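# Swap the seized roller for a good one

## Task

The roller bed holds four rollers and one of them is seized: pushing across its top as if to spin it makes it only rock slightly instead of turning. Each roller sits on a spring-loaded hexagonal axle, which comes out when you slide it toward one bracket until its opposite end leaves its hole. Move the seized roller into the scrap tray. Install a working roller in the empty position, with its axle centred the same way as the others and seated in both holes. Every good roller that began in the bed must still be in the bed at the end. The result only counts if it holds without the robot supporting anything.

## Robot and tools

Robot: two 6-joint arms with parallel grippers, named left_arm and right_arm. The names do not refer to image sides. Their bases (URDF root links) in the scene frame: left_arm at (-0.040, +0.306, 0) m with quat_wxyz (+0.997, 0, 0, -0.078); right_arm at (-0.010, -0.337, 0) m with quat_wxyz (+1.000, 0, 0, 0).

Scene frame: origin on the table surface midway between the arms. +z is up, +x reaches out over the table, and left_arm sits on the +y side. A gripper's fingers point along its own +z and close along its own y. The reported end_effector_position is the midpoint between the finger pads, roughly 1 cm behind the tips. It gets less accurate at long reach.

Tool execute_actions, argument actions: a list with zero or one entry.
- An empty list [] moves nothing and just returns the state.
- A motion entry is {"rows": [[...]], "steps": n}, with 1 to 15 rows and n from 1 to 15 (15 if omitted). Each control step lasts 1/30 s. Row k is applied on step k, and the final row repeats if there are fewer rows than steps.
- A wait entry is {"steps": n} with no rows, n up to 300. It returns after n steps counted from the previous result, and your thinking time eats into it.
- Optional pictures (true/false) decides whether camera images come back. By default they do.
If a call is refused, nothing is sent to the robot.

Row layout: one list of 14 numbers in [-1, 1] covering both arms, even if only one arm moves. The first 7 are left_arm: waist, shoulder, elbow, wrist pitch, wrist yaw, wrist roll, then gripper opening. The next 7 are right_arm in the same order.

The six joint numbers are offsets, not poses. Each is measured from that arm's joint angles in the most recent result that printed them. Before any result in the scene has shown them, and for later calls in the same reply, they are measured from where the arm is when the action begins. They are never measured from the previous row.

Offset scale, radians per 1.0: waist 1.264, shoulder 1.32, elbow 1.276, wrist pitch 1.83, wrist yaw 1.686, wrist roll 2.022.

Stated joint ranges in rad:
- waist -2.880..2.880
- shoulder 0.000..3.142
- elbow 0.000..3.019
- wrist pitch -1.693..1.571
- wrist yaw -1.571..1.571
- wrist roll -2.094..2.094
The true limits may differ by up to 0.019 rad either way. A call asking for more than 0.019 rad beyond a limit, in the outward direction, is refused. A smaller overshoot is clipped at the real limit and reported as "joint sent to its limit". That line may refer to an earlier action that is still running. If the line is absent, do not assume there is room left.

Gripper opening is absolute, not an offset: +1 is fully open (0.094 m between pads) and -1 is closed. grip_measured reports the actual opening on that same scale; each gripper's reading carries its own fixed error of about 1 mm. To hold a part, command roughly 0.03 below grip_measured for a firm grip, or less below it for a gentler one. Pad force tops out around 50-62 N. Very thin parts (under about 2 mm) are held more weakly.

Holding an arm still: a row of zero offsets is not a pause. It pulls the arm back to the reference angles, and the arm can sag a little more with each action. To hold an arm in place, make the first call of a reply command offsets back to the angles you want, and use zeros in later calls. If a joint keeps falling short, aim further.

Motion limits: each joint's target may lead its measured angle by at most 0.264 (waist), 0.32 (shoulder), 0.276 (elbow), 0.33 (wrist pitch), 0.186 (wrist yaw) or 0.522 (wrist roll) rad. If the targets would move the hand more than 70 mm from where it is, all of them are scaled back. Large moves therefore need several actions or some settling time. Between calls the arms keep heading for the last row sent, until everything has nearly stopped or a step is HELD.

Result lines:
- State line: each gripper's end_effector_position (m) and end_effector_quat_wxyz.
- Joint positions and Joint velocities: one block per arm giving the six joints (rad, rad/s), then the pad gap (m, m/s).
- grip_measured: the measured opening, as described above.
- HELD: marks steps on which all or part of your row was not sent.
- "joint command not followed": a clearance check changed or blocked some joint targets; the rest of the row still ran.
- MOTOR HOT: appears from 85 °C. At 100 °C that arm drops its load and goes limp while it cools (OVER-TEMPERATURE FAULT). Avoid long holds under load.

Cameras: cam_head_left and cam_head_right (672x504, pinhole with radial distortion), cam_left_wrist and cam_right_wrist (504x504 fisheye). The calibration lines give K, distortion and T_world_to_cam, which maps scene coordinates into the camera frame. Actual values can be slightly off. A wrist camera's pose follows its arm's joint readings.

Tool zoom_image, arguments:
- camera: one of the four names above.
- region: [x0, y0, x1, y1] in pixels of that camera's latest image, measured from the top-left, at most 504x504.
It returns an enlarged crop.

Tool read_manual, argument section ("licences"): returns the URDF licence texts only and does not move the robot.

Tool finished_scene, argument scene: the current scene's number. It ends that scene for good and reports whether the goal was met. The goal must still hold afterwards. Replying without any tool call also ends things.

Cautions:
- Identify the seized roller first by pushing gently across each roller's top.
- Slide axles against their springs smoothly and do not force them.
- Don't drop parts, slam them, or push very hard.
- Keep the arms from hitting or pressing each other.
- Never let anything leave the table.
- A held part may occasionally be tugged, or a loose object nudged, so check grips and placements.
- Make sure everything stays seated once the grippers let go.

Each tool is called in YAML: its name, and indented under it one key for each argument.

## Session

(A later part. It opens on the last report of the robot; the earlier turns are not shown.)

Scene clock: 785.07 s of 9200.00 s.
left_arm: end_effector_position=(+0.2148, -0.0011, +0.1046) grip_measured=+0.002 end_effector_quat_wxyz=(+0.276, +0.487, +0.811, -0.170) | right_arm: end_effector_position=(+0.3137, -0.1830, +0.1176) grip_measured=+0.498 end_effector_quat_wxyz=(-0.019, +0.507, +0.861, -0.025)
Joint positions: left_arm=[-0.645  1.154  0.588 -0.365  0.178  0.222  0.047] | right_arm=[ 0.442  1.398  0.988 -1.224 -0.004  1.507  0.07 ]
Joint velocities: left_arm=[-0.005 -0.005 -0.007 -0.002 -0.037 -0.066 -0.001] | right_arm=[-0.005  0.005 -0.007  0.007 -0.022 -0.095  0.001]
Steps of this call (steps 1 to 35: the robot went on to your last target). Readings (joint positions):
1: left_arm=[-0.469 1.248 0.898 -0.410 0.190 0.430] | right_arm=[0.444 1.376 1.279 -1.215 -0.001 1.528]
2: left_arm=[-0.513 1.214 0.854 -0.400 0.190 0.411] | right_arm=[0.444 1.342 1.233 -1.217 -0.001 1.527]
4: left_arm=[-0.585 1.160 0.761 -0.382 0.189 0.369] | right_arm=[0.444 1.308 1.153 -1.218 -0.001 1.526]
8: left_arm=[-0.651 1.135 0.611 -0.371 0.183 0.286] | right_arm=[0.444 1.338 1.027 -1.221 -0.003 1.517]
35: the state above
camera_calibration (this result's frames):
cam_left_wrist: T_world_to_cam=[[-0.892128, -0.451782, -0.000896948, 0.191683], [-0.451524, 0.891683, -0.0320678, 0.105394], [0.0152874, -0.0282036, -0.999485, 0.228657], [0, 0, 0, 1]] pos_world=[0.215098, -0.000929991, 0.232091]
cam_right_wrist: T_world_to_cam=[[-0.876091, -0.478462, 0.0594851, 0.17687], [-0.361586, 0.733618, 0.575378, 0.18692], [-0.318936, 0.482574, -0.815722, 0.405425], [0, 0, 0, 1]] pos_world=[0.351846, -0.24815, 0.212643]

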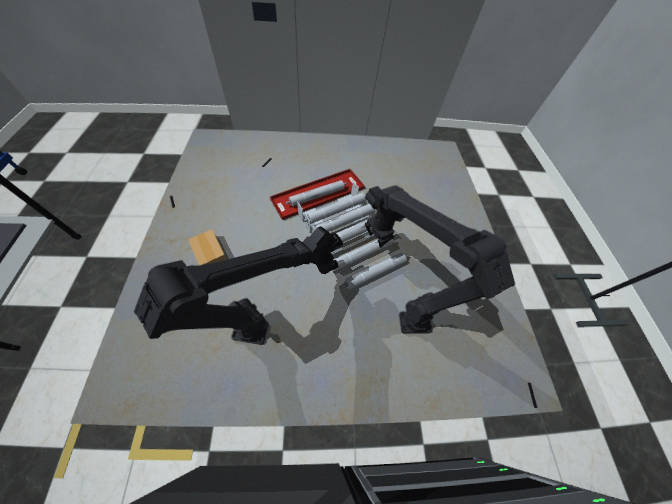

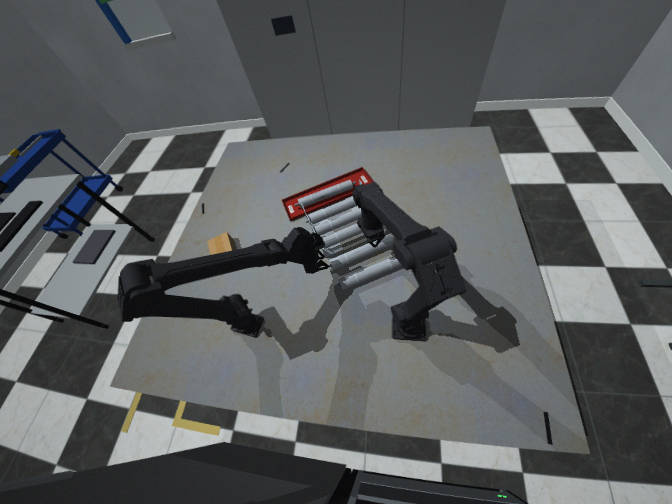

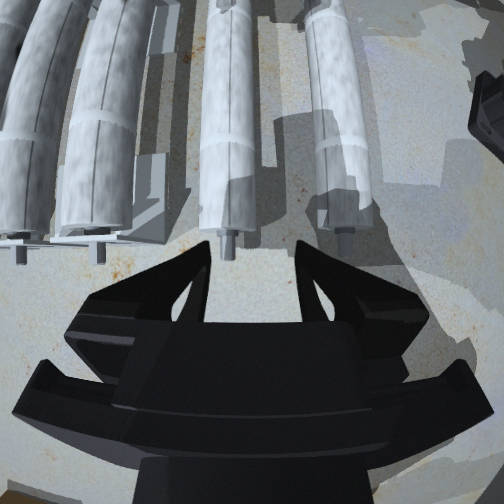

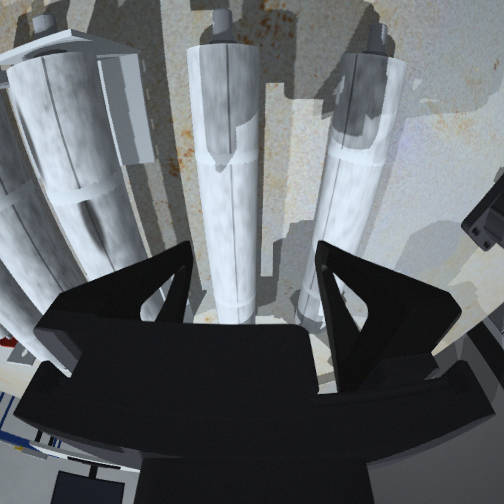

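execute_actions:
  actions:
    - {"rows":[[0.012,0.009,0.012,0.013,0.004,0.004,-0.2,-0.004,0.009,-0.003,0.02,0,0,0.5],[0.022,0.018,0.006,0.026,0.008,0.008,-0.2,-0.008,0.018,-0.008,0.038,0,0,0.5],[0.032,0.027,0,0.039,0.012,0.012,-0.2,-0.012,0.027,-0.015,0.054,0,0,0.5],[0.042,0.036,-0.006,0.052,0.016,0.016,-0.2,-0.012,0.036,-0.022,0.068,0,0,0.5],[0.05,0.045,-0.012,0.064,0.02,0.02,-0.2,-0.012,0.045,-0.03,0.08,0,0,0.5],[0.058,0.054,-0.018,0.076,0.022,0.024,-0.2,-0.012,0.054,-0.037,0.092,0,0,0.5],[0.058,0.063,-0.024,0.088,0.022,0.024,-0.2,-0.012,0.063,-0.045,0.104,0,0,0.5],[0.058,0.072,-0.03,0.1,0.022,0.024,-0.2,-0.012,0.071,-0.052,0.115,0,0,0.5],[0.058,0.081,-0.036,0.112,0.022,0.024,-0.2,-0.012,0.079,-0.059,0.126,0,0,0.5],[0.058,0.09,-0.042,0.124,0.022,0.024,-0.2,-0.012,0.087,-0.066,0.136,0,0,0.5],[0.058,0.098,-0.048,0.135,0.022,0.024,-0.2,-0.012,0.094,-0.073,0.146,0,0,0.5],[0.058,0.105,-0.053,0.145,0.022,0.024,-0.2,-0.012,0.1,-0.079,0.155,0,0,0.5],[0.058,0.111,-0.057,0.153,0.022,0.024,-0.2,-0.012,0.105,-0.084,0.162,0,0,0.5],[0.058,0.115,-0.06,0.159,0.022,0.024,-0.2,-0.012,0.109,-0.088,0.167,0,0,0.5],[0.058,0.118,-0.062,0.162,0.022,0.024,-0.2,-0.012,0.112,-0.09,0.17,0,0,0.5]],"steps":15}
  pictures: false

execute_actions:
  actions:
    - {"steps":10}

Scene clock: 811.43 s of 9200.00 s.
left_arm: end_effector_position=(+0.2405, +0.0070, +0.0588) grip_measured=-0.198 end_effector_quat_wxyz=(+0.303, +0.472, +0.809, -0.176) | right_arm: end_effector_position=(+0.3304, -0.1756, +0.0372) grip_measured=+0.498 end_effector_quat_wxyz=(-0.006, +0.508, +0.861, -0.005)
Joint positions: left_arm=[-0.572  1.29   0.514 -0.106  0.211  0.252  0.038] | right_arm=[ 0.441  1.53   0.888 -0.944 -0.004  1.507  0.07 ]
Joint velocities: left_arm=[-0.005  0.239 -0.173  0.295 -0.066 -0.037 -0.   ] | right_arm=[ 0.005  0.259 -0.203  0.286 -0.007 -0.007  0.001]
Steps of this call (steps 1 to 15: the robot went on to your last target; steps 16 to 90: nothing new was sent; then 22.87 s passed at rest; steps 91 to 105: all 15 steps of this action). Readings (joint positions):
91: left_arm=[-0.644 1.154 0.588 -0.363 0.180 0.222] | right_arm=[0.442 1.398 0.988 -1.220 -0.004 1.507]
92: left_arm=[-0.642 1.154 0.588 -0.356 0.184 0.222] | right_arm=[0.442 1.399 0.988 -1.207 -0.004 1.507]
94: left_arm=[-0.628 1.161 0.588 -0.323 0.197 0.227] | right_arm=[0.442 1.403 0.986 -1.161 -0.004 1.507]
98: left_arm=[-0.583 1.199 0.574 -0.233 0.210 0.242] | right_arm=[0.441 1.437 0.961 -1.064 -0.004 1.507]
105: the state above

Scene clock: 811.77 s of 9200.00 s.
left_arm: end_effector_position=(+0.2399, +0.0076, +0.0535) grip_measured=-0.198 end_effector_quat_wxyz=(+0.304, +0.473, +0.808, -0.175) | right_arm: end_effector_position=(+0.3288, -0.1764, +0.0289) grip_measured=+0.498 end_effector_quat_wxyz=(-0.007, +0.508, +0.861, -0.007)
Joint positions: left_arm=[-0.572  1.303  0.505 -0.083  0.211  0.255  0.038] | right_arm=[ 0.441  1.544  0.877 -0.924 -0.004  1.507  0.07 ]
Joint velocities: left_arm=[-0.015 -0.015  0.002  0.002  0.007  0.037 -0.   ] | right_arm=[ 0.005 -0.005 -0.002  0.007 -0.007 -0.081 -0.   ]
Steps of this call (steps 1 to 10: the robot went on to your last target). Readings (joint positions):
1: left_arm=[-0.572 1.298 0.510 -0.098 0.211 0.253] | right_arm=[0.441 1.537 0.883 -0.937 -0.004 1.507]
2: left_arm=[-0.572 1.302 0.507 -0.094 0.211 0.253] | right_arm=[0.441 1.542 0.879 -0.933 -0.004 1.507]
4: left_arm=[-0.572 1.303 0.505 -0.090 0.211 0.254] | right_arm=[0.441 1.544 0.877 -0.929 -0.004 1.507]
8: left_arm=[-0.572 1.303 0.505 -0.083 0.211 0.255] | right_arm=[0.441 1.544 0.877 -0.925 -0.004 1.507]
10: the state above
camera_calibration (this result's frames):
cam_left_wrist: T_world_to_cam=[[-0.879403, -0.475899, -0.0130511, 0.215763], [-0.473143, 0.876693, -0.0868591, 0.115522], [0.052778, -0.0702091, -0.996135, 0.16852], [0, 0, 0, 1]] pos_world=[0.235507, 0.0132361, 0.180718]
cam_right_wrist: T_world_to_cam=[[-0.878124, -0.478161, 0.0161031, 0.200496], [-0.383354, 0.723355, 0.57428, 0.243869], [-0.286247, 0.498116, -0.818501, 0.326771], [0, 0, 0, 1]] pos_world=[0.363086, -0.243304, 0.124185]

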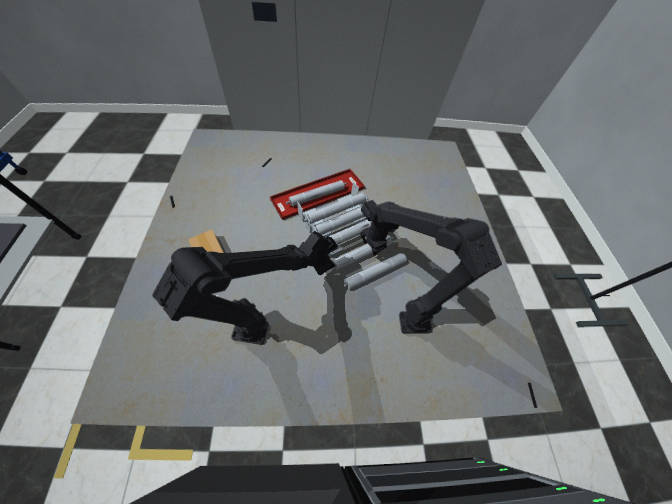

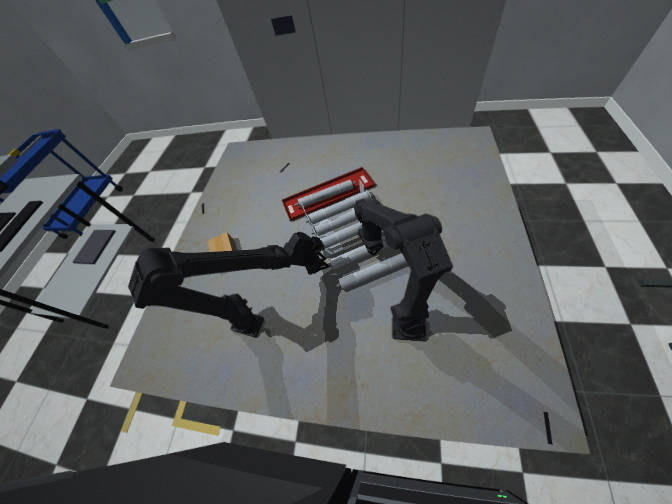

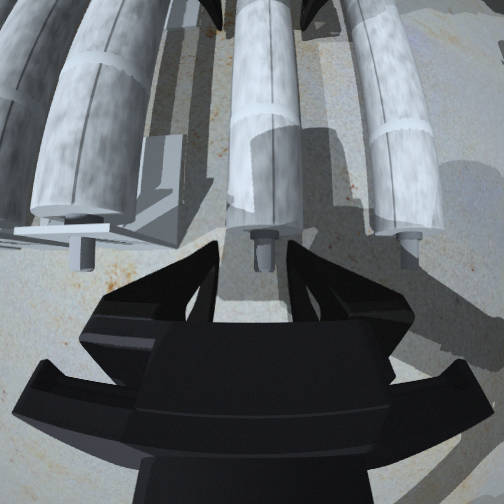

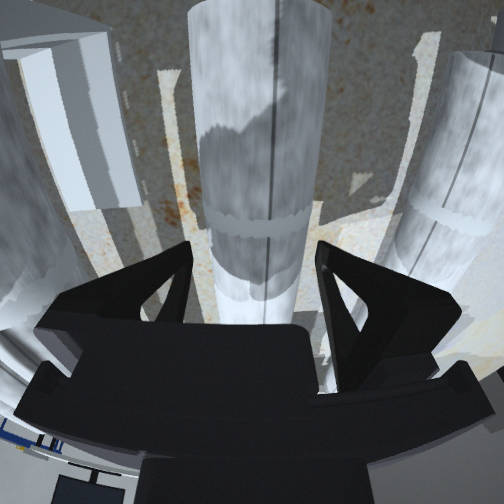

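execute_actions:
  actions:
    - {"rows":[[-0.012,0.005,0,0.01,0,0,-0.2,0,0.008,0.01,0,0,0,0.5],[-0.018,0.01,-0.003,0.014,0,0,-0.2,0,0.012,0.01,0,0,0,0.5],[-0.02,0.016,-0.006,0.018,0,0,-0.2,0,0.016,0.01,0,0,0,0.5],[-0.02,0.022,-0.009,0.023,0,0,-0.2,0,0.018,0.01,0,0,0,0.5],[-0.02,0.028,-0.012,0.028,0,0,-0.2,0,0.018,0.01,0,0,0,0.5],[-0.02,0.034,-0.015,0.033,0,0,-0.2,0,0.018,0.01,0,0,0,0.5],[-0.02,0.04,-0.017,0.038,0,0,-0.2,0,0.018,0.01,0,0,0,0.5],[-0.02,0.046,-0.019,0.042,0,0,-0.2,0,0.018,0.01,0,0,0,0.4],[-0.02,0.046,-0.019,0.042,0,0,-0.2,0,0.018,0.01,0,0,0,0.3],[-0.02,0.046,-0.019,0.042,0,0,-0.2,0,0.018,0.01,0,0,0,0.2],[-0.02,0.046,-0.019,0.042,0,0,-0.2,0,0.018,0.01,0,0,0,0.1],[-0.02,0.046,-0.019,0.042,0,0,-0.2,0,0.018,0.01,0,0,0,0.08]],"steps":15}

Scene clock: 825.17 s of 9200.00 s.
left_arm: end_effector_position=(+0.2306, +0.0057, +0.0334) grip_measured=-0.198 end_effector_quat_wxyz=(+0.295, +0.481, +0.806, -0.177) | right_arm: end_effector_position=(+0.3285, -0.1765, +0.0277) grip_measured=+0.082 end_effector_quat_wxyz=(-0.008, +0.508, +0.861, -0.009)
Joint positions: left_arm=[-0.591  1.352  0.48  -0.023  0.211  0.255  0.038] | right_arm=[ 0.441  1.547  0.877 -0.924 -0.004  1.507  0.051]
Joint velocities: left_arm=[ 0.005  0.005 -0.012  0.002  0.022 -0.007  0.   ] | right_arm=[-0.005  0.005  0.002  0.002  0.007 -0.037 -0.002]
Steps of this call (steps 1 to 30: the robot went on to your last target; steps 31 to 90: nothing new was sent; then 9.90 s passed at rest; steps 91 to 105: all 15 steps of this action). Readings (joint positions):
91: left_arm=[-0.572 1.303 0.505 -0.082 0.211 0.255] | right_arm=[0.441 1.544 0.877 -0.924 -0.004 1.507]
92: left_arm=[-0.574 1.303 0.505 -0.079 0.211 0.255] | right_arm=[0.441 1.544 0.877 -0.924 -0.004 1.507]
94: left_arm=[-0.582 1.304 0.503 -0.067 0.211 0.255] | right_arm=[0.441 1.544 0.877 -0.924 -0.004 1.507]
98: left_arm=[-0.590 1.323 0.492 -0.033 0.211 0.255] | right_arm=[0.441 1.546 0.877 -0.924 -0.004 1.507]
105: the state above
camera_calibration (this result's frames):
cam_left_wrist: T_world_to_cam=[[-0.888257, -0.459274, -0.00813155, 0.208287], [-0.457526, 0.886172, -0.0732715, 0.106935], [0.0408577, -0.0613636, -0.997279, 0.151649], [0, 0, 0, 1]] pos_world=[0.227742, 0.0102038, 0.160765]
cam_right_wrist: T_world_to_cam=[[-0.878069, -0.478135, 0.0195301, 0.200057], [-0.381571, 0.724197, 0.574406, 0.24411], [-0.288787, 0.496916, -0.818338, 0.326382], [0, 0, 0, 1]] pos_world=[0.363064, -0.243314, 0.122965]

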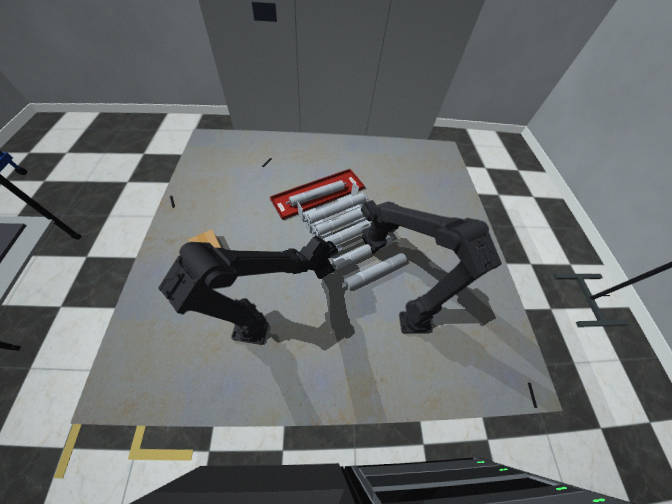

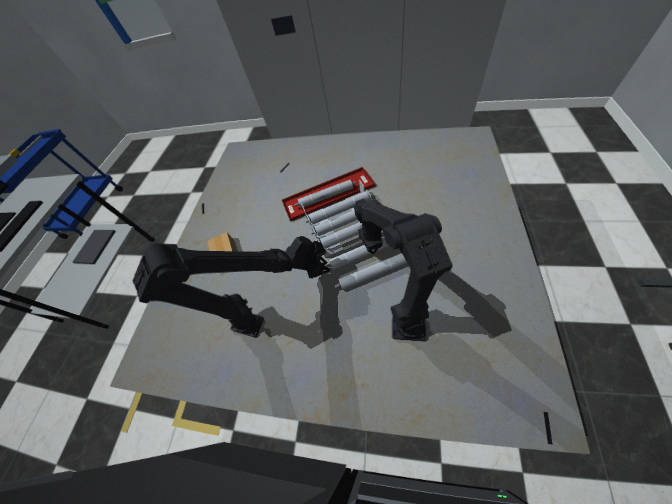

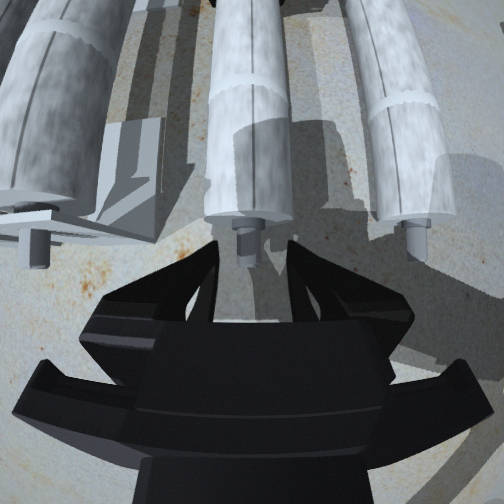

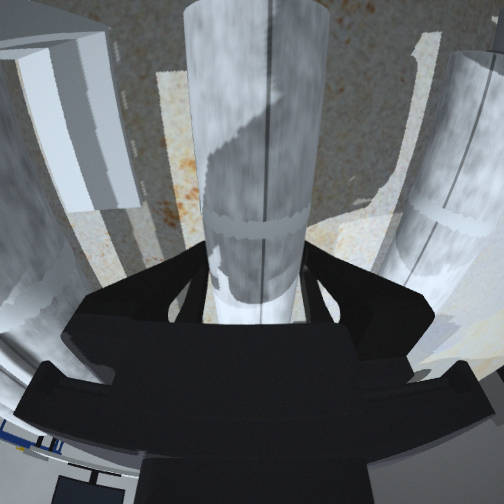

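execute_actions:
  actions:
    - {"rows":[[0.012,0.022,0.01,0,0,0,-0.3,0,0.026,0.01,0,0,0,0.1],[0.012,0.022,0.01,0,0,0,-0.4,0,0.026,0.01,0,0,0,0.1],[0.012,0.022,0.01,0,0,0,-0.5,0,0.026,0.01,0,0,0,0.1],[0.012,0.022,0.01,0,0,0,-0.5,0,0.026,0.01,0,0,0,0.1],[0.012,0.022,0.01,0,0,0,-0.5,0,0.026,0.01,0,0,0,0.1],[0.012,0.022,0.01,0,0,0,-0.5,0,0.026,0.01,0,0,0,0.1],[0.012,0.022,0.01,0,0,0,-0.5,0,0.026,0.01,0,0,0,0.1],[0.012,0.022,0.01,0,0,0,-0.5,0,0.026,0.01,0,0,0,0.1],[0.012,0.022,0.01,0,0,0,-0.5,0,0.026,0.01,0,0,0,0.1],[0.012,0.022,0.01,0,0,0,-0.5,0,0.026,0.01,0,0,0,0.04],[0.012,0.022,0.01,0,0,0,-0.5,0,0.026,0.01,0,0,0,0.0],[0.012,0.022,0.01,0,0,0,-0.5,0,0.026,0.01,0,0,0,-0.04]],"steps":15}

zoom_image:
  camera: "cam_left_wrist"
  region: [200, 190, 310, 300]

Scene clock: 838.90 s of 9200.00 s.
left_arm: end_effector_position=(+0.2323, +0.0079, +0.0298) grip_measured=-0.498 end_effector_quat_wxyz=(+0.293, +0.479, +0.809, -0.175) | right_arm: end_effector_position=(+0.3269, -0.1773, +0.0219) grip_measured=+0.019 end_effector_quat_wxyz=(-0.013, +0.508, +0.861, -0.016)
Joint positions: left_arm=[-0.584  1.363  0.48  -0.02   0.211  0.255  0.024] | right_arm=[ 0.441  1.564  0.877 -0.924 -0.004  1.507  0.048]
Joint velocities: left_arm=[-0.005  0.005 -0.017 -0.002 -0.007  0.007 -0.   ] | right_arm=[-0.015 -0.005  0.017  0.007 -0.037 -0.066 -0.   ]
Steps of this call (steps 1 to 15: the robot went on to your last target; steps 16 to 90: nothing new was sent; then 10.23 s passed at rest; steps 91 to 105: all 15 steps of this action). Readings (joint positions):
91: left_arm=[-0.590 1.353 0.480 -0.020 0.211 0.255] | right_arm=[0.441 1.548 0.877 -0.924 -0.004 1.507]
92: left_arm=[-0.589 1.354 0.480 -0.020 0.211 0.255] | right_arm=[0.441 1.550 0.877 -0.924 -0.004 1.507]
94: left_arm=[-0.586 1.359 0.480 -0.020 0.211 0.255] | right_arm=[0.441 1.556 0.877 -0.924 -0.004 1.507]
98: left_arm=[-0.584 1.363 0.480 -0.020 0.211 0.255] | right_arm=[0.441 1.564 0.877 -0.924 -0.004 1.507]
105: the state above
camera_calibration (this result's frames):
cam_left_wrist: T_world_to_cam=[[-0.885121, -0.465328, -0.00554155, 0.210021], [-0.463992, 0.883369, -0.0661138, 0.106821], [0.0356598, -0.0559475, -0.997797, 0.149294], [0, 0, 0, 1]] pos_world=[0.230134, 0.0117185, 0.157191]
cam_right_wrist: T_world_to_cam=[[-0.877658, -0.477941, 0.0359001, 0.197979], [-0.373047, 0.728222, 0.574915, 0.245277], [-0.300919, 0.491187, -0.817425, 0.324507], [0, 0, 0, 1]] pos_world=[0.362908, -0.243388, 0.117139]

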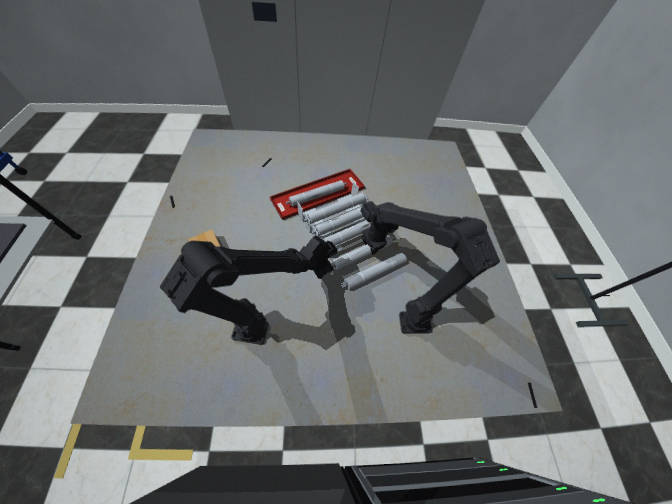

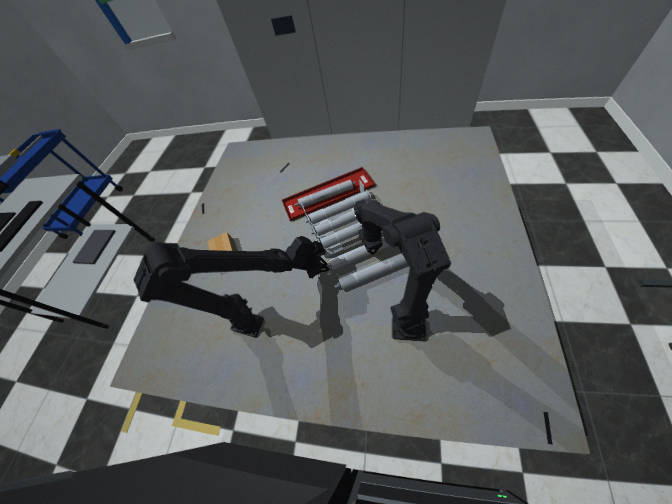

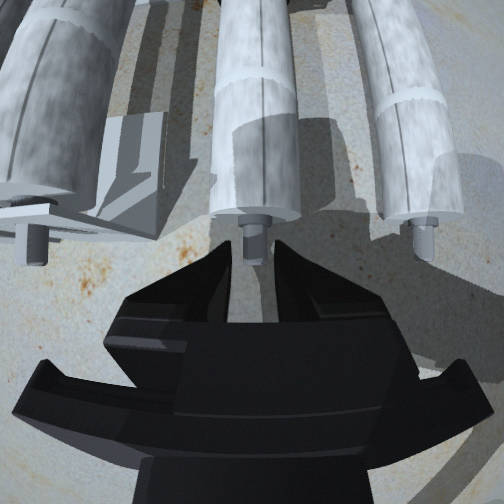

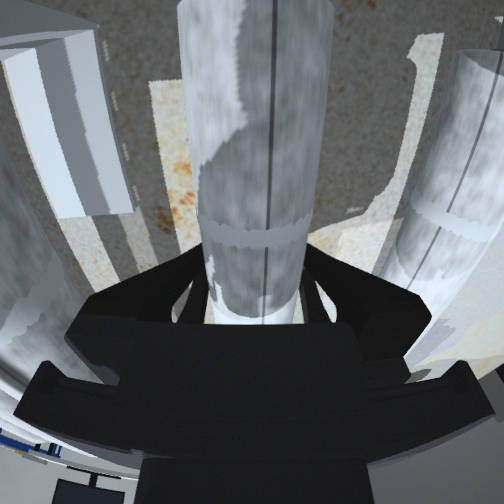

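Region (200, 190, 310, 300) of cam_left_wrist's 504x504 image, scaled by 4.582, with more detail than that image has.

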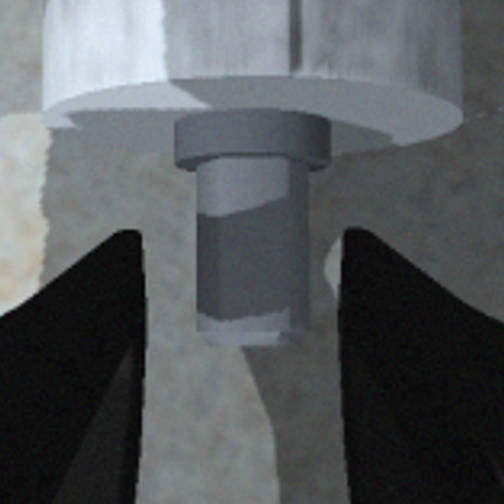

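execute_actions:
  actions:
    - {"rows":[[0,0,0.01,0,0,0,-0.15,0,-0.018,-0.004,0.014,0,0,-0.04],[0,0,0.01,0,0,0,-0.15,0,-0.025,-0.013,0.024,0,0,-0.04],[0,0,0.01,0,0,0,-0.15,0,-0.032,-0.022,0.034,0,0,-0.04],[0,0,0.01,0,0,0,-0.15,0,-0.039,-0.031,0.044,0,0,-0.04],[0,0,0.01,0,0,0,-0.15,0,-0.046,-0.04,0.054,0,0,-0.04],[0,0,0.01,0,0,0,-0.15,0,-0.053,-0.049,0.064,0,0,-0.04],[0,0,0.01,0,0,0,-0.15,0,-0.06,-0.058,0.074,0,0,-0.04],[0,0,0.01,0,0,0,-0.15,0,-0.067,-0.067,0.084,0,0,-0.04],[0,0,0.01,0,0,0,-0.15,0,-0.074,-0.076,0.094,0,0,-0.04],[0,0,0.01,0,0,0,-0.15,0,-0.081,-0.085,0.104,0,0,-0.04],[0,0,0.01,0,0,0,-0.15,0,-0.088,-0.093,0.114,0,0,-0.04],[0,0,0.01,0,0,0,-0.15,0,-0.095,-0.101,0.124,0,0,-0.04],[0,0,0.01,0,0,0,-0.15,0,-0.102,-0.109,0.134,0,0,-0.04],[0,0,0.01,0,0,0,-0.15,0,-0.108,-0.117,0.143,0,0,-0.04],[0,0,0.01,0,0,0,-0.15,0,-0.114,-0.125,0.151,0,0,-0.04]],"steps":15}
  pictures: false

execute_actions:
  actions:
    - {"steps":10}

zoom_image:
  camera: "cam_left_wrist"
  region: [200, 190, 310, 300]

Scene clock: 857.03 s of 9200.00 s.
left_arm: end_effector_position=(+0.2323, +0.0079, +0.0298) grip_measured=-0.152 end_effector_quat_wxyz=(+0.293, +0.479, +0.809, -0.175) | right_arm: end_effector_position=(+0.3244, -0.1786, +0.0229) grip_measured=+0.019 end_effector_quat_wxyz=(+0.043, +0.506, +0.859, +0.065)
Joint positions: left_arm=[-0.584  1.363  0.48  -0.02   0.211  0.255  0.04 ] | right_arm=[ 0.441  1.445  0.735 -0.704 -0.003  1.507  0.048]
Joint velocities: left_arm=[-0.005 -0.005  0.002 -0.002 -0.051 -0.022  0.   ] | right_arm=[-0.005 -0.249 -0.31   0.466  0.022 -0.007  0.   ]
Steps of this call (steps 1 to 15: the robot went on to your last target; steps 16 to 90: nothing new was sent; then 14.63 s passed at rest; steps 91 to 105: all 15 steps of this action). Readings (joint positions):
91: left_arm=[-0.584 1.363 0.480 -0.020 0.211 0.255] | right_arm=[0.441 1.563 0.877 -0.923 -0.004 1.507]
92: left_arm=[-0.584 1.363 0.480 -0.020 0.211 0.255] | right_arm=[0.441 1.560 0.874 -0.918 -0.004 1.507]
94: left_arm=[-0.584 1.363 0.480 -0.020 0.211 0.255] | right_arm=[0.441 1.548 0.860 -0.897 -0.004 1.507]
98: left_arm=[-0.584 1.363 0.480 -0.020 0.211 0.255] | right_arm=[0.441 1.509 0.814 -0.827 -0.004 1.507]
105: the state above

Scene clock: 857.37 s of 9200.00 s.
left_arm: end_effector_position=(+0.2323, +0.0079, +0.0298) grip_measured=-0.152 end_effector_quat_wxyz=(+0.293, +0.479, +0.809, -0.175) | right_arm: end_effector_position=(+0.3242, -0.1787, +0.0230) grip_measured=+0.019 end_effector_quat_wxyz=(+0.050, +0.506, +0.858, +0.076)
Joint positions: left_arm=[-0.584  1.363  0.48  -0.02   0.211  0.255  0.04 ] | right_arm=[ 0.441  1.432  0.718 -0.676 -0.003  1.507  0.048]
Joint velocities: left_arm=[-0.005 -0.015 -0.007  0.012 -0.007 -0.066  0.001] | right_arm=[-0.005 -0.005 -0.007 -0.017 -0.007 -0.022  0.   ]
Steps of this call (steps 1 to 10: the robot went on to your last target). Readings (joint positions):
1: left_arm=[-0.584 1.363 0.480 -0.020 0.211 0.255] | right_arm=[0.441 1.439 0.727 -0.691 -0.003 1.507]
2: left_arm=[-0.584 1.363 0.480 -0.020 0.211 0.255] | right_arm=[0.441 1.434 0.721 -0.682 -0.003 1.507]
4: left_arm=[-0.584 1.363 0.480 -0.020 0.211 0.255] | right_arm=[0.441 1.432 0.718 -0.676 -0.003 1.507]
8: left_arm=[-0.584 1.363 0.480 -0.020 0.211 0.255] | right_arm=[0.441 1.432 0.718 -0.676 -0.003 1.507]
10: the state above
camera_calibration (this result's frames):
cam_left_wrist: T_world_to_cam=[[-0.885121, -0.465328, -0.00554155, 0.210021], [-0.463992, 0.883369, -0.0661138, 0.106821], [0.0356598, -0.0559475, -0.997797, 0.149294], [0, 0, 0, 1]] pos_world=[0.230134, 0.0117185, 0.157191]
cam_right_wrist: T_world_to_cam=[[-0.862795, -0.470925, -0.183884, 0.196365], [-0.486637, 0.675062, 0.554504, 0.272487], [-0.136997, 0.567909, -0.81161, 0.285695], [0, 0, 0, 1]] pos_world=[0.341164, -0.253721, 0.116886]

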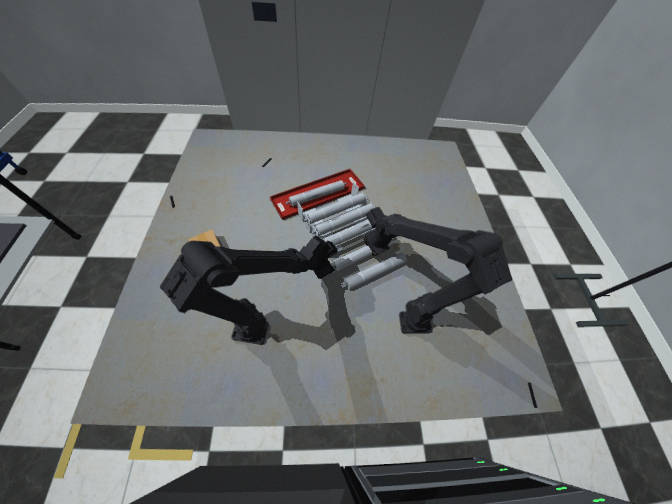

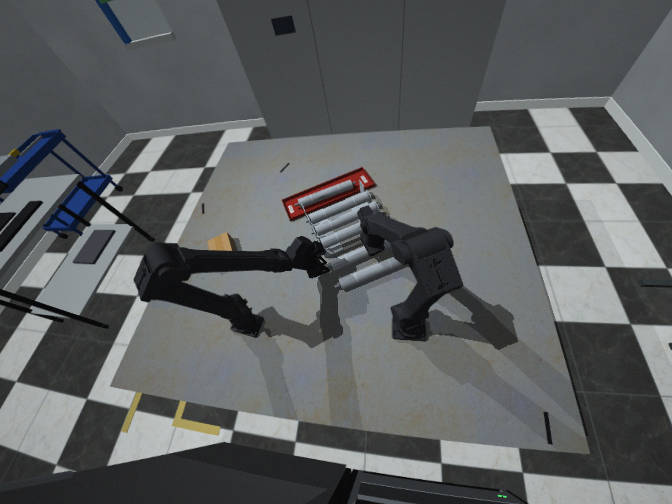

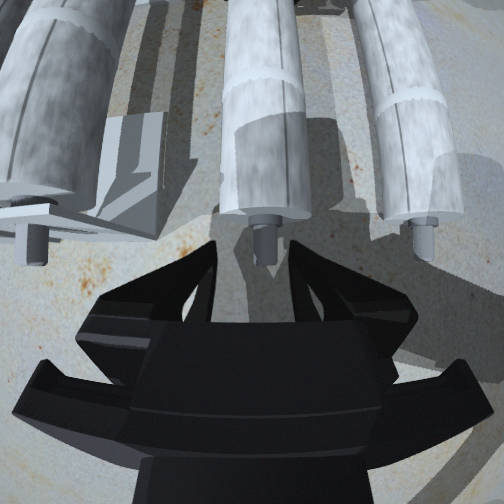

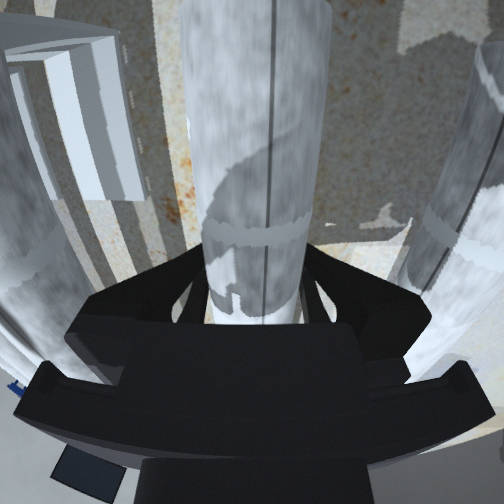

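Region (200, 190, 310, 300) of cam_left_wrist's 504x504 image, scaled by 4.582, with more detail than that image has.

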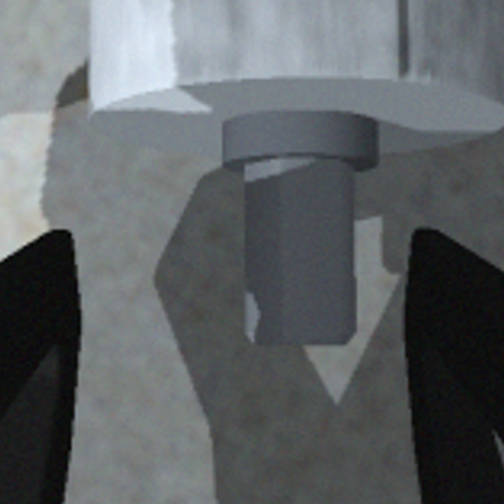

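execute_actions:
  actions:
    - {"rows":[[-0.012,0,0.01,0,0,0,-0.15,0,0,0.01,0.005,0,0,-0.04],[-0.019,0,0.01,0,0,0,-0.15,0,0,0.01,0.005,0,0,-0.04],[-0.019,0,0.01,0,0,0,-0.2,0,0,0.01,0.005,0,0,-0.04],[-0.019,0,0.01,0,0,0,-0.3,0,0,0.01,0.005,0,0,-0.04],[-0.019,0,0.01,0,0,0,-0.4,0,0,0.01,0.005,0,0,-0.04],[-0.019,0,0.01,0,0,0,-0.5,0,0,0.01,0.005,0,0,-0.04],[-0.019,0,0.01,0,0,0,-0.6,0,0,0.01,0.005,0,0,-0.04],[-0.019,0,0.01,0,0,0,-0.66,0,0,0.01,0.005,0,0,-0.04],[-0.019,0,0.01,0,0,0,-0.71,0,0,0.01,0.005,0,0,-0.04],[-0.019,0,0.01,0,0,0,-0.74,0,0,0.01,0.005,0,0,-0.04],[-0.019,0,0.01,0,0,0,-0.77,0,0,0.01,0.005,0,0,-0.04],[-0.019,0,0.01,0,0,0,-0.8,0,0,0.01,0.005,0,0,-0.04],[-0.019,0,0.01,0,0,0,-0.82,0,0,0.01,0.005,0,0,-0.04]],"steps":15}
  pictures: false

execute_actions:
  actions:
    - {"steps":8}

zoom_image:
  camera: "cam_left_wrist"
  region: [200, 190, 310, 300]

Scene clock: 871.70 s of 9200.00 s.
left_arm: end_effector_position=(+0.2272, +0.0033, +0.0298) grip_measured=-0.789 end_effector_quat_wxyz=(+0.291, +0.486, +0.805, -0.177) | right_arm: end_effector_position=(+0.3242, -0.1787, +0.0230) grip_measured=+0.019 end_effector_quat_wxyz=(+0.050, +0.506, +0.858, +0.076)
Joint positions: left_arm=[-0.601  1.363  0.48  -0.02   0.211  0.255  0.01 ] | right_arm=[ 0.441  1.432  0.718 -0.676 -0.003  1.507  0.048]
Joint velocities: left_arm=[ 0.005 -0.005 -0.007  0.002 -0.037  0.007 -0.001] | right_arm=[-0.005 -0.034  0.012 -0.007  0.007 -0.037 -0.   ]
Steps of this call (steps 1 to 30: the robot went on to your last target; steps 31 to 90: nothing new was sent; then 10.83 s passed at rest; steps 91 to 105: all 15 steps of this action). Readings (joint positions):
91: left_arm=[-0.584 1.363 0.480 -0.020 0.211 0.255] | right_arm=[0.441 1.432 0.718 -0.676 -0.003 1.507]
92: left_arm=[-0.586 1.363 0.480 -0.020 0.211 0.255] | right_arm=[0.441 1.432 0.718 -0.676 -0.003 1.507]
94: left_arm=[-0.593 1.363 0.480 -0.020 0.211 0.255] | right_arm=[0.441 1.432 0.718 -0.676 -0.003 1.507]
98: left_arm=[-0.601 1.363 0.480 -0.020 0.211 0.255] | right_arm=[0.441 1.432 0.718 -0.676 -0.003 1.507]
105: the state above

Scene clock: 871.97 s of 9200.00 s.
left_arm: end_effector_position=(+0.2272, +0.0033, +0.0298) grip_measured=-0.789 end_effector_quat_wxyz=(+0.291, +0.486, +0.805, -0.177) | right_arm: end_effector_position=(+0.3242, -0.1787, +0.0230) grip_measured=+0.019 end_effector_quat_wxyz=(+0.050, +0.506, +0.858, +0.076)
Joint positions: left_arm=[-0.601  1.363  0.48  -0.02   0.211  0.255  0.01 ] | right_arm=[ 0.441  1.432  0.718 -0.676 -0.003  1.507  0.048]
Joint velocities: left_arm=[-0.005  0.005  0.012 -0.027  0.007  0.037  0.001] | right_arm=[ 0.005 -0.015  0.002 -0.007 -0.007 -0.022 -0.001]
Steps of this call (steps 1 to 8: the robot went on to your last target). Readings (joint positions):
1: left_arm=[-0.601 1.363 0.480 -0.020 0.211 0.255] | right_arm=[0.441 1.432 0.718 -0.676 -0.003 1.507]
2: left_arm=[-0.601 1.363 0.480 -0.020 0.211 0.255] | right_arm=[0.441 1.432 0.718 -0.676 -0.003 1.507]
4: left_arm=[-0.601 1.363 0.480 -0.020 0.211 0.255] | right_arm=[0.441 1.432 0.718 -0.676 -0.003 1.507]
8: the state above
camera_calibration (this result's frames):
cam_left_wrist: T_world_to_cam=[[-0.892978, -0.450065, -0.00554155, 0.205027], [-0.44876, 0.891203, -0.0661138, 0.105035], [0.0346942, -0.0565514, -0.997797, 0.14944], [0, 0, 0, 1]] pos_world=[0.225035, 0.00711935, 0.157191]
cam_right_wrist: T_world_to_cam=[[-0.862795, -0.470925, -0.183884, 0.196365], [-0.486637, 0.675062, 0.554504, 0.272487], [-0.136997, 0.567909, -0.81161, 0.285695], [0, 0, 0, 1]] pos_world=[0.341164, -0.253721, 0.116886]

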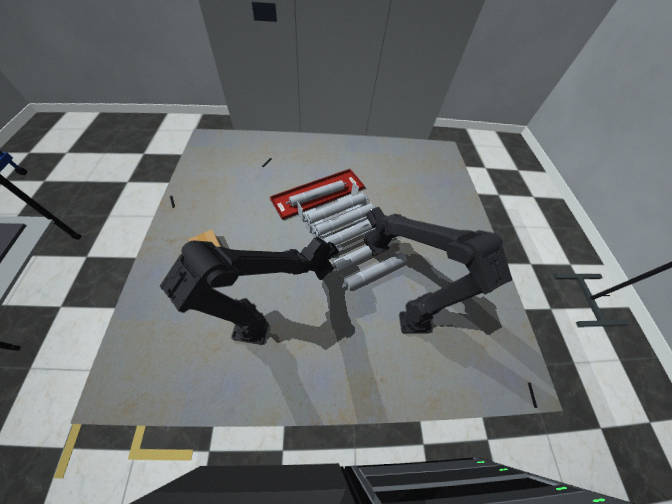

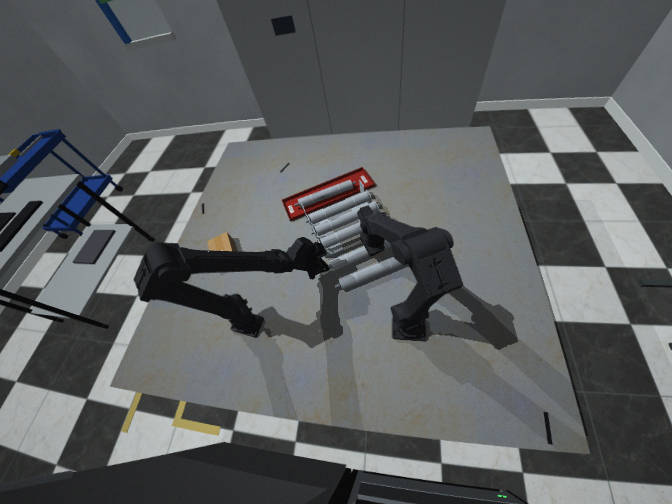

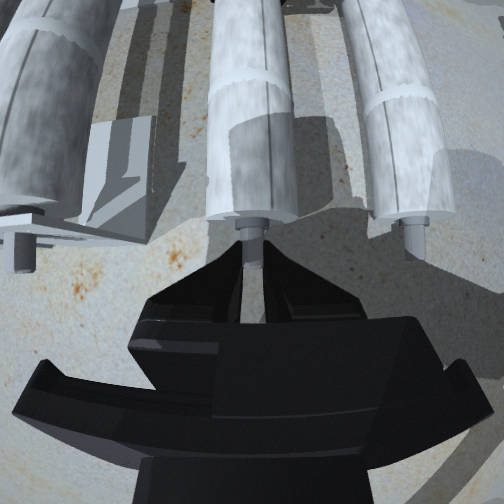

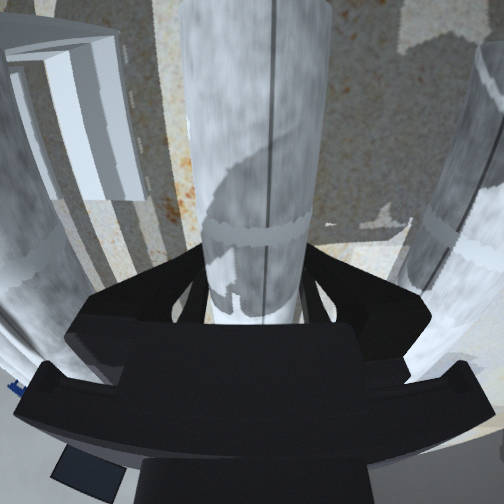

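Region (200, 190, 310, 300) of cam_left_wrist's 504x504 image, scaled by 4.582, with more detail than that image has.

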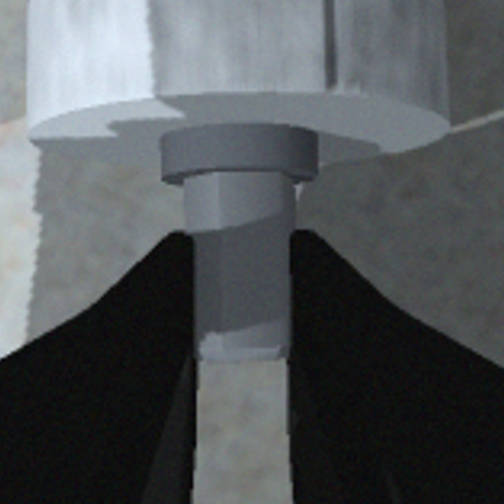

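zoom_image:
  camera: "cam_left_wrist"
  region: [0, 200, 90, 290]

Region (0, 200, 90, 290) of cam_left_wrist's 504x504 image, scaled by 5.600, with more detail than that image has.

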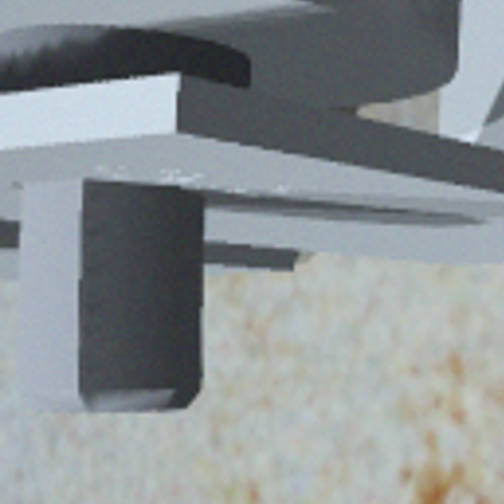

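execute_actions:
  actions:
    - {"rows":[[0,0,0.01,0,0,0,-0.82,0,0.007,0.05,-0.012,0,0,-0.04],[0,0,0.01,0,0,0,-0.82,0,0.014,0.059,-0.022,0,0,-0.04],[0,0,0.01,0,0,0,-0.82,0,0.021,0.068,-0.032,0,0,-0.04],[0,0,0.01,0,0,0,-0.82,0,0.028,0.077,-0.042,0,0,-0.04],[0,0,0.01,0,0,0,-0.82,0,0.035,0.086,-0.052,0,0,-0.04],[0,0,0.01,0,0,0,-0.82,0,0.042,0.095,-0.062,0,0,-0.04],[0,0,0.01,0,0,0,-0.82,0,0.049,0.104,-0.072,0,0,-0.04],[0,0,0.01,0,0,0,-0.82,0,0.056,0.113,-0.082,0,0,-0.04],[0,0,0.01,0,0,0,-0.82,0,0.063,0.122,-0.092,0,0,-0.04],[0,0,0.01,0,0,0,-0.82,0,0.07,0.131,-0.102,0,0,-0.04],[0,0,0.01,0,0,0,-0.82,0,0.077,0.14,-0.112,0,0,-0.04],[0,0,0.01,0,0,0,-0.82,0,0.084,0.149,-0.122,0,0,-0.04],[0,0,0.01,0,0,0,-0.82,0,0.091,0.157,-0.132,0,0,-0.04],[0,0,0.01,0,0,0,-0.82,0,0.098,0.164,-0.141,0,0,-0.04],[0,0,0.01,0,0,0,-0.82,0,0.104,0.17,-0.149,0,0,-0.04]],"steps":15}
  pictures: false

execute_actions:
  actions:
    - {"steps":8}

zoom_image:
  camera: "cam_left_wrist"
  region: [200, 190, 310, 300]

Scene clock: 902.73 s of 9200.00 s.
left_arm: end_effector_position=(+0.2280, +0.0039, +0.0297) grip_measured=-0.789 end_effector_quat_wxyz=(+0.292, +0.485, +0.806, -0.175) | right_arm: end_effector_position=(+0.3244, -0.1784, +0.0223) grip_measured=+0.019 end_effector_quat_wxyz=(-0.008, +0.507, +0.862, -0.008)
Joint positions: left_arm=[-0.601  1.363  0.48  -0.02   0.206  0.255  0.01 ] | right_arm=[ 0.441  1.547  0.859 -0.906 -0.004  1.504  0.048]
Joint velocities: left_arm=[-0.005 -0.005 -0.007 -0.007 -0.051  0.022 -0.001] | right_arm=[ 0.005  0.259  0.291 -0.466  0.037 -0.007  0.001]
Steps of this call (steps 1 to 15: the robot went on to your last target; steps 16 to 90: nothing new was sent; then 27.27 s passed at rest; steps 91 to 105: all 15 steps of this action). Readings (joint positions):
91: left_arm=[-0.601 1.363 0.480 -0.020 0.211 0.255] | right_arm=[0.441 1.432 0.718 -0.678 -0.003 1.507]
92: left_arm=[-0.601 1.363 0.480 -0.020 0.211 0.255] | right_arm=[0.441 1.433 0.721 -0.685 -0.004 1.508]
94: left_arm=[-0.601 1.363 0.480 -0.020 0.211 0.255] | right_arm=[0.441 1.443 0.734 -0.710 -0.004 1.510]
98: left_arm=[-0.601 1.363 0.480 -0.020 0.208 0.255] | right_arm=[0.441 1.481 0.780 -0.781 -0.004 1.509]
105: the state above

Scene clock: 903.00 s of 9200.00 s.
left_arm: end_effector_position=(+0.2281, +0.0041, +0.0297) grip_measured=-0.789 end_effector_quat_wxyz=(+0.292, +0.485, +0.806, -0.175) | right_arm: end_effector_position=(+0.3248, -0.1782, +0.0223) grip_measured=+0.019 end_effector_quat_wxyz=(-0.015, +0.506, +0.862, -0.019)
Joint positions: left_arm=[-0.6    1.363  0.48  -0.02   0.205  0.255  0.01 ] | right_arm=[ 0.441  1.563  0.877 -0.934 -0.004  1.503  0.048]
Joint velocities: left_arm=[-0.005 -0.005 -0.017 -0.007 -0.007 -0.066 -0.001] | right_arm=[ 0.005 -0.005 -0.012 -0.007 -0.066  0.007  0.001]
Steps of this call (steps 1 to 8: the robot went on to your last target). Readings (joint positions):
1: left_arm=[-0.600 1.363 0.480 -0.020 0.205 0.255] | right_arm=[0.441 1.555 0.867 -0.919 -0.004 1.504]
2: left_arm=[-0.600 1.363 0.480 -0.020 0.205 0.255] | right_arm=[0.441 1.559 0.873 -0.927 -0.004 1.503]
4: left_arm=[-0.600 1.363 0.480 -0.020 0.205 0.255] | right_arm=[0.441 1.563 0.877 -0.933 -0.004 1.503]
8: the state above
camera_calibration (this result's frames):
cam_left_wrist: T_world_to_cam=[[-0.891117, -0.453674, -0.00948753, 0.205916], [-0.452197, 0.889569, -0.064698, 0.1055], [0.0377916, -0.0533632, -0.99786, 0.148585], [0, 0, 0, 1]] pos_world=[0.225587, 0.0074982, 0.157046]
cam_right_wrist: T_world_to_cam=[[-0.875342, -0.481478, 0.0442213, 0.194095], [-0.371592, 0.728431, 0.575594, 0.244486], [-0.309348, 0.487409, -0.816539, 0.326691], [0, 0, 0, 1]] pos_world=[0.36181, -0.243871, 0.117448]

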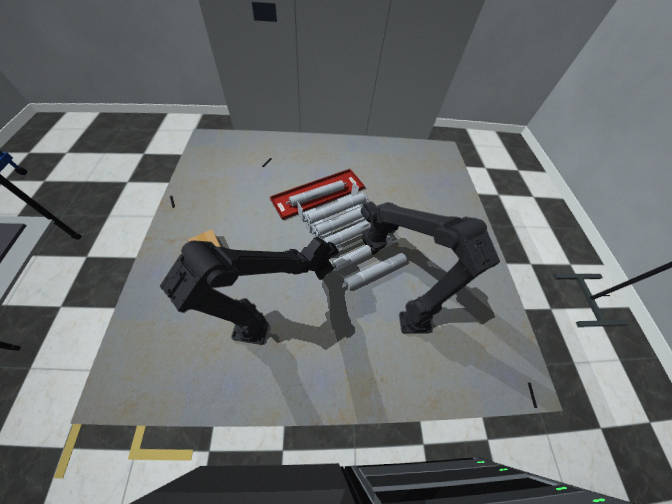

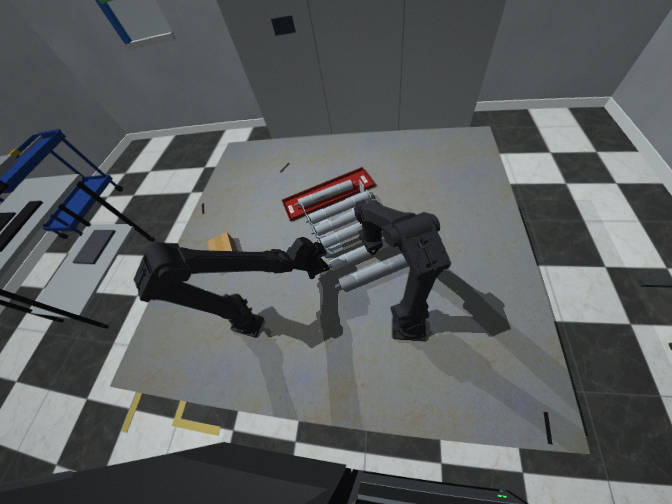

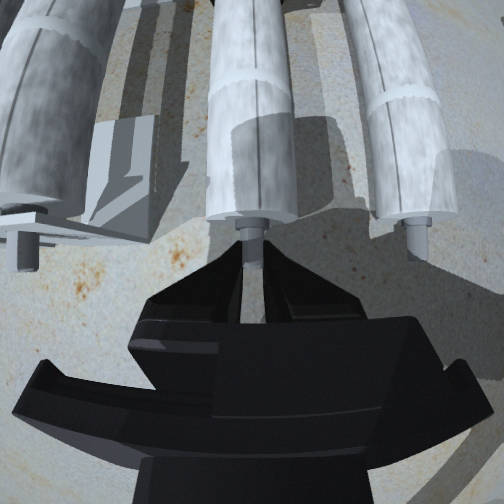

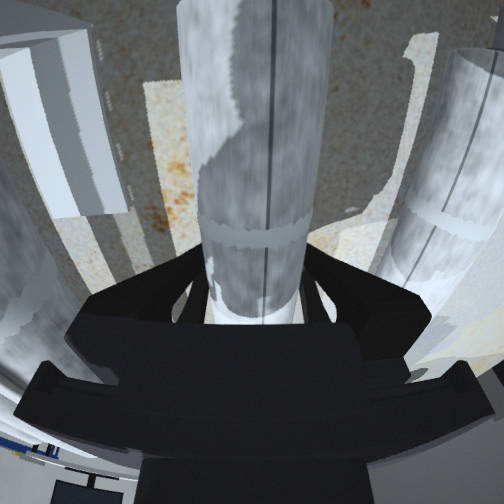

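Region (200, 190, 310, 300) of cam_left_wrist's 504x504 image, scaled by 4.582, with more detail than that image has.

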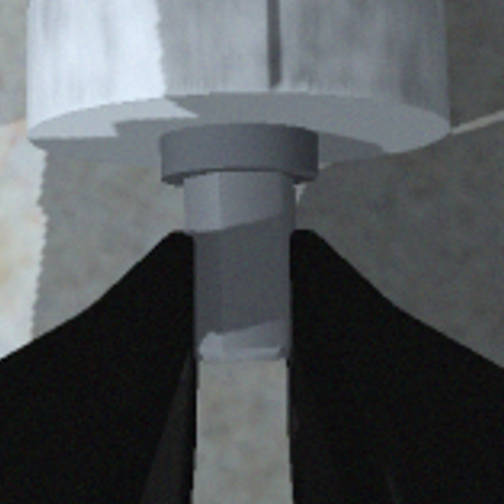

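execute_actions:
  actions:
    - {"rows":[[0,0,0.01,0,0,0,-0.82,0,-0.02,-0.006,0.02,0,0,-0.04],[0,0,0.01,0,0,0,-0.82,0,-0.03,-0.019,0.035,0,0,-0.04],[0,0,0.01,0,0,0,-0.82,0,-0.04,-0.032,0.05,0,0,-0.04],[0,0,0.01,0,0,0,-0.82,0,-0.05,-0.045,0.065,0,0,-0.04],[0,0,0.01,0,0,0,-0.82,0,-0.06,-0.058,0.08,0,0,-0.04],[0,0,0.01,0,0,0,-0.82,0,-0.07,-0.071,0.095,0,0,-0.04],[0,0,0.01,0,0,0,-0.82,0,-0.08,-0.084,0.11,0,0,-0.04],[0,0,0.01,0,0,0,-0.82,0,-0.09,-0.097,0.125,0,0,-0.04],[0,0,0.01,0,0,0,-0.82,0,-0.1,-0.11,0.14,0,0,-0.04],[0,0,0.01,0,0,0,-0.82,0,-0.11,-0.123,0.155,0,0,-0.04],[0,0,0.01,0,0,0,-0.82,0,-0.12,-0.136,0.17,0,0,-0.04],[0,0,0.01,0,0,0,-0.82,0,-0.129,-0.148,0.185,0,0,-0.04],[0,0,0.01,0,0,0,-0.82,0,-0.138,-0.16,0.2,0,0,-0.04],[0,0,0.01,0,0,0,-0.82,0,-0.147,-0.172,0.214,0,0,-0.04],[0,0,0.01,0,0,0,-0.82,0,-0.154,-0.182,0.227,0,0,-0.04]],"steps":15}
  pictures: false

execute_actions:
  actions:
    - {"steps":8}
  pictures: false

Scene clock: 917.90 s of 9200.00 s.
left_arm: end_effector_position=(+0.2276, +0.0037, +0.0298) grip_measured=-0.789 end_effector_quat_wxyz=(+0.291, +0.485, +0.805, -0.177) | right_arm: end_effector_position=(+0.3241, -0.1783, +0.0232) grip_measured=+0.019 end_effector_quat_wxyz=(+0.069, +0.504, +0.855, +0.106)
Joint positions: left_arm=[-0.6    1.363  0.48  -0.02   0.209  0.255  0.01 ] | right_arm=[ 0.441  1.396  0.669 -0.591 -0.005  1.507  0.048]
Joint velocities: left_arm=[ 0.005 -0.015 -0.007 -0.012  0.007 -0.022  0.   ] | right_arm=[-0.015 -0.327 -0.418  0.755 -0.022 -0.007 -0.   ]
Steps of this call (steps 1 to 30: the robot went on to your last target; steps 31 to 90: nothing new was sent; then 11.40 s passed at rest; steps 91 to 105: all 15 steps of this action). Readings (joint positions):
91: left_arm=[-0.600 1.363 0.480 -0.020 0.205 0.255] | right_arm=[0.441 1.562 0.876 -0.931 -0.004 1.503]
92: left_arm=[-0.600 1.363 0.480 -0.020 0.205 0.255] | right_arm=[0.441 1.558 0.872 -0.925 -0.004 1.503]
94: left_arm=[-0.600 1.363 0.480 -0.020 0.205 0.255] | right_arm=[0.441 1.539 0.849 -0.890 -0.004 1.503]
98: left_arm=[-0.600 1.363 0.480 -0.020 0.207 0.255] | right_arm=[0.441 1.482 0.782 -0.783 -0.004 1.504]
105: the state above

Scene clock: 918.17 s of 9200.00 s.
left_arm: end_effector_position=(+0.2276, +0.0037, +0.0298) grip_measured=-0.789 end_effector_quat_wxyz=(+0.291, +0.485, +0.805, -0.177) | right_arm: end_effector_position=(+0.3239, -0.1784, +0.0236) grip_measured=+0.019 end_effector_quat_wxyz=(+0.079, +0.504, +0.851, +0.121)
Joint positions: left_arm=[-0.6    1.363  0.48  -0.02   0.209  0.255  0.01 ] | right_arm=[ 0.441  1.377  0.643 -0.546 -0.005  1.511  0.048]
Joint velocities: left_arm=[-0.005  0.015  0.012  0.007 -0.037 -0.007 -0.001] | right_arm=[-0.005  0.005 -0.012  0.007 -0.007 -0.051 -0.001]
Steps of this call (steps 1 to 8: the robot went on to your last target). Readings (joint positions):
1: left_arm=[-0.600 1.363 0.480 -0.020 0.209 0.255] | right_arm=[0.441 1.387 0.657 -0.571 -0.005 1.509]
2: left_arm=[-0.600 1.363 0.480 -0.020 0.209 0.255] | right_arm=[0.441 1.381 0.649 -0.559 -0.005 1.510]
4: left_arm=[-0.600 1.363 0.480 -0.020 0.209 0.255] | right_arm=[0.441 1.377 0.643 -0.549 -0.005 1.511]
8: the state above


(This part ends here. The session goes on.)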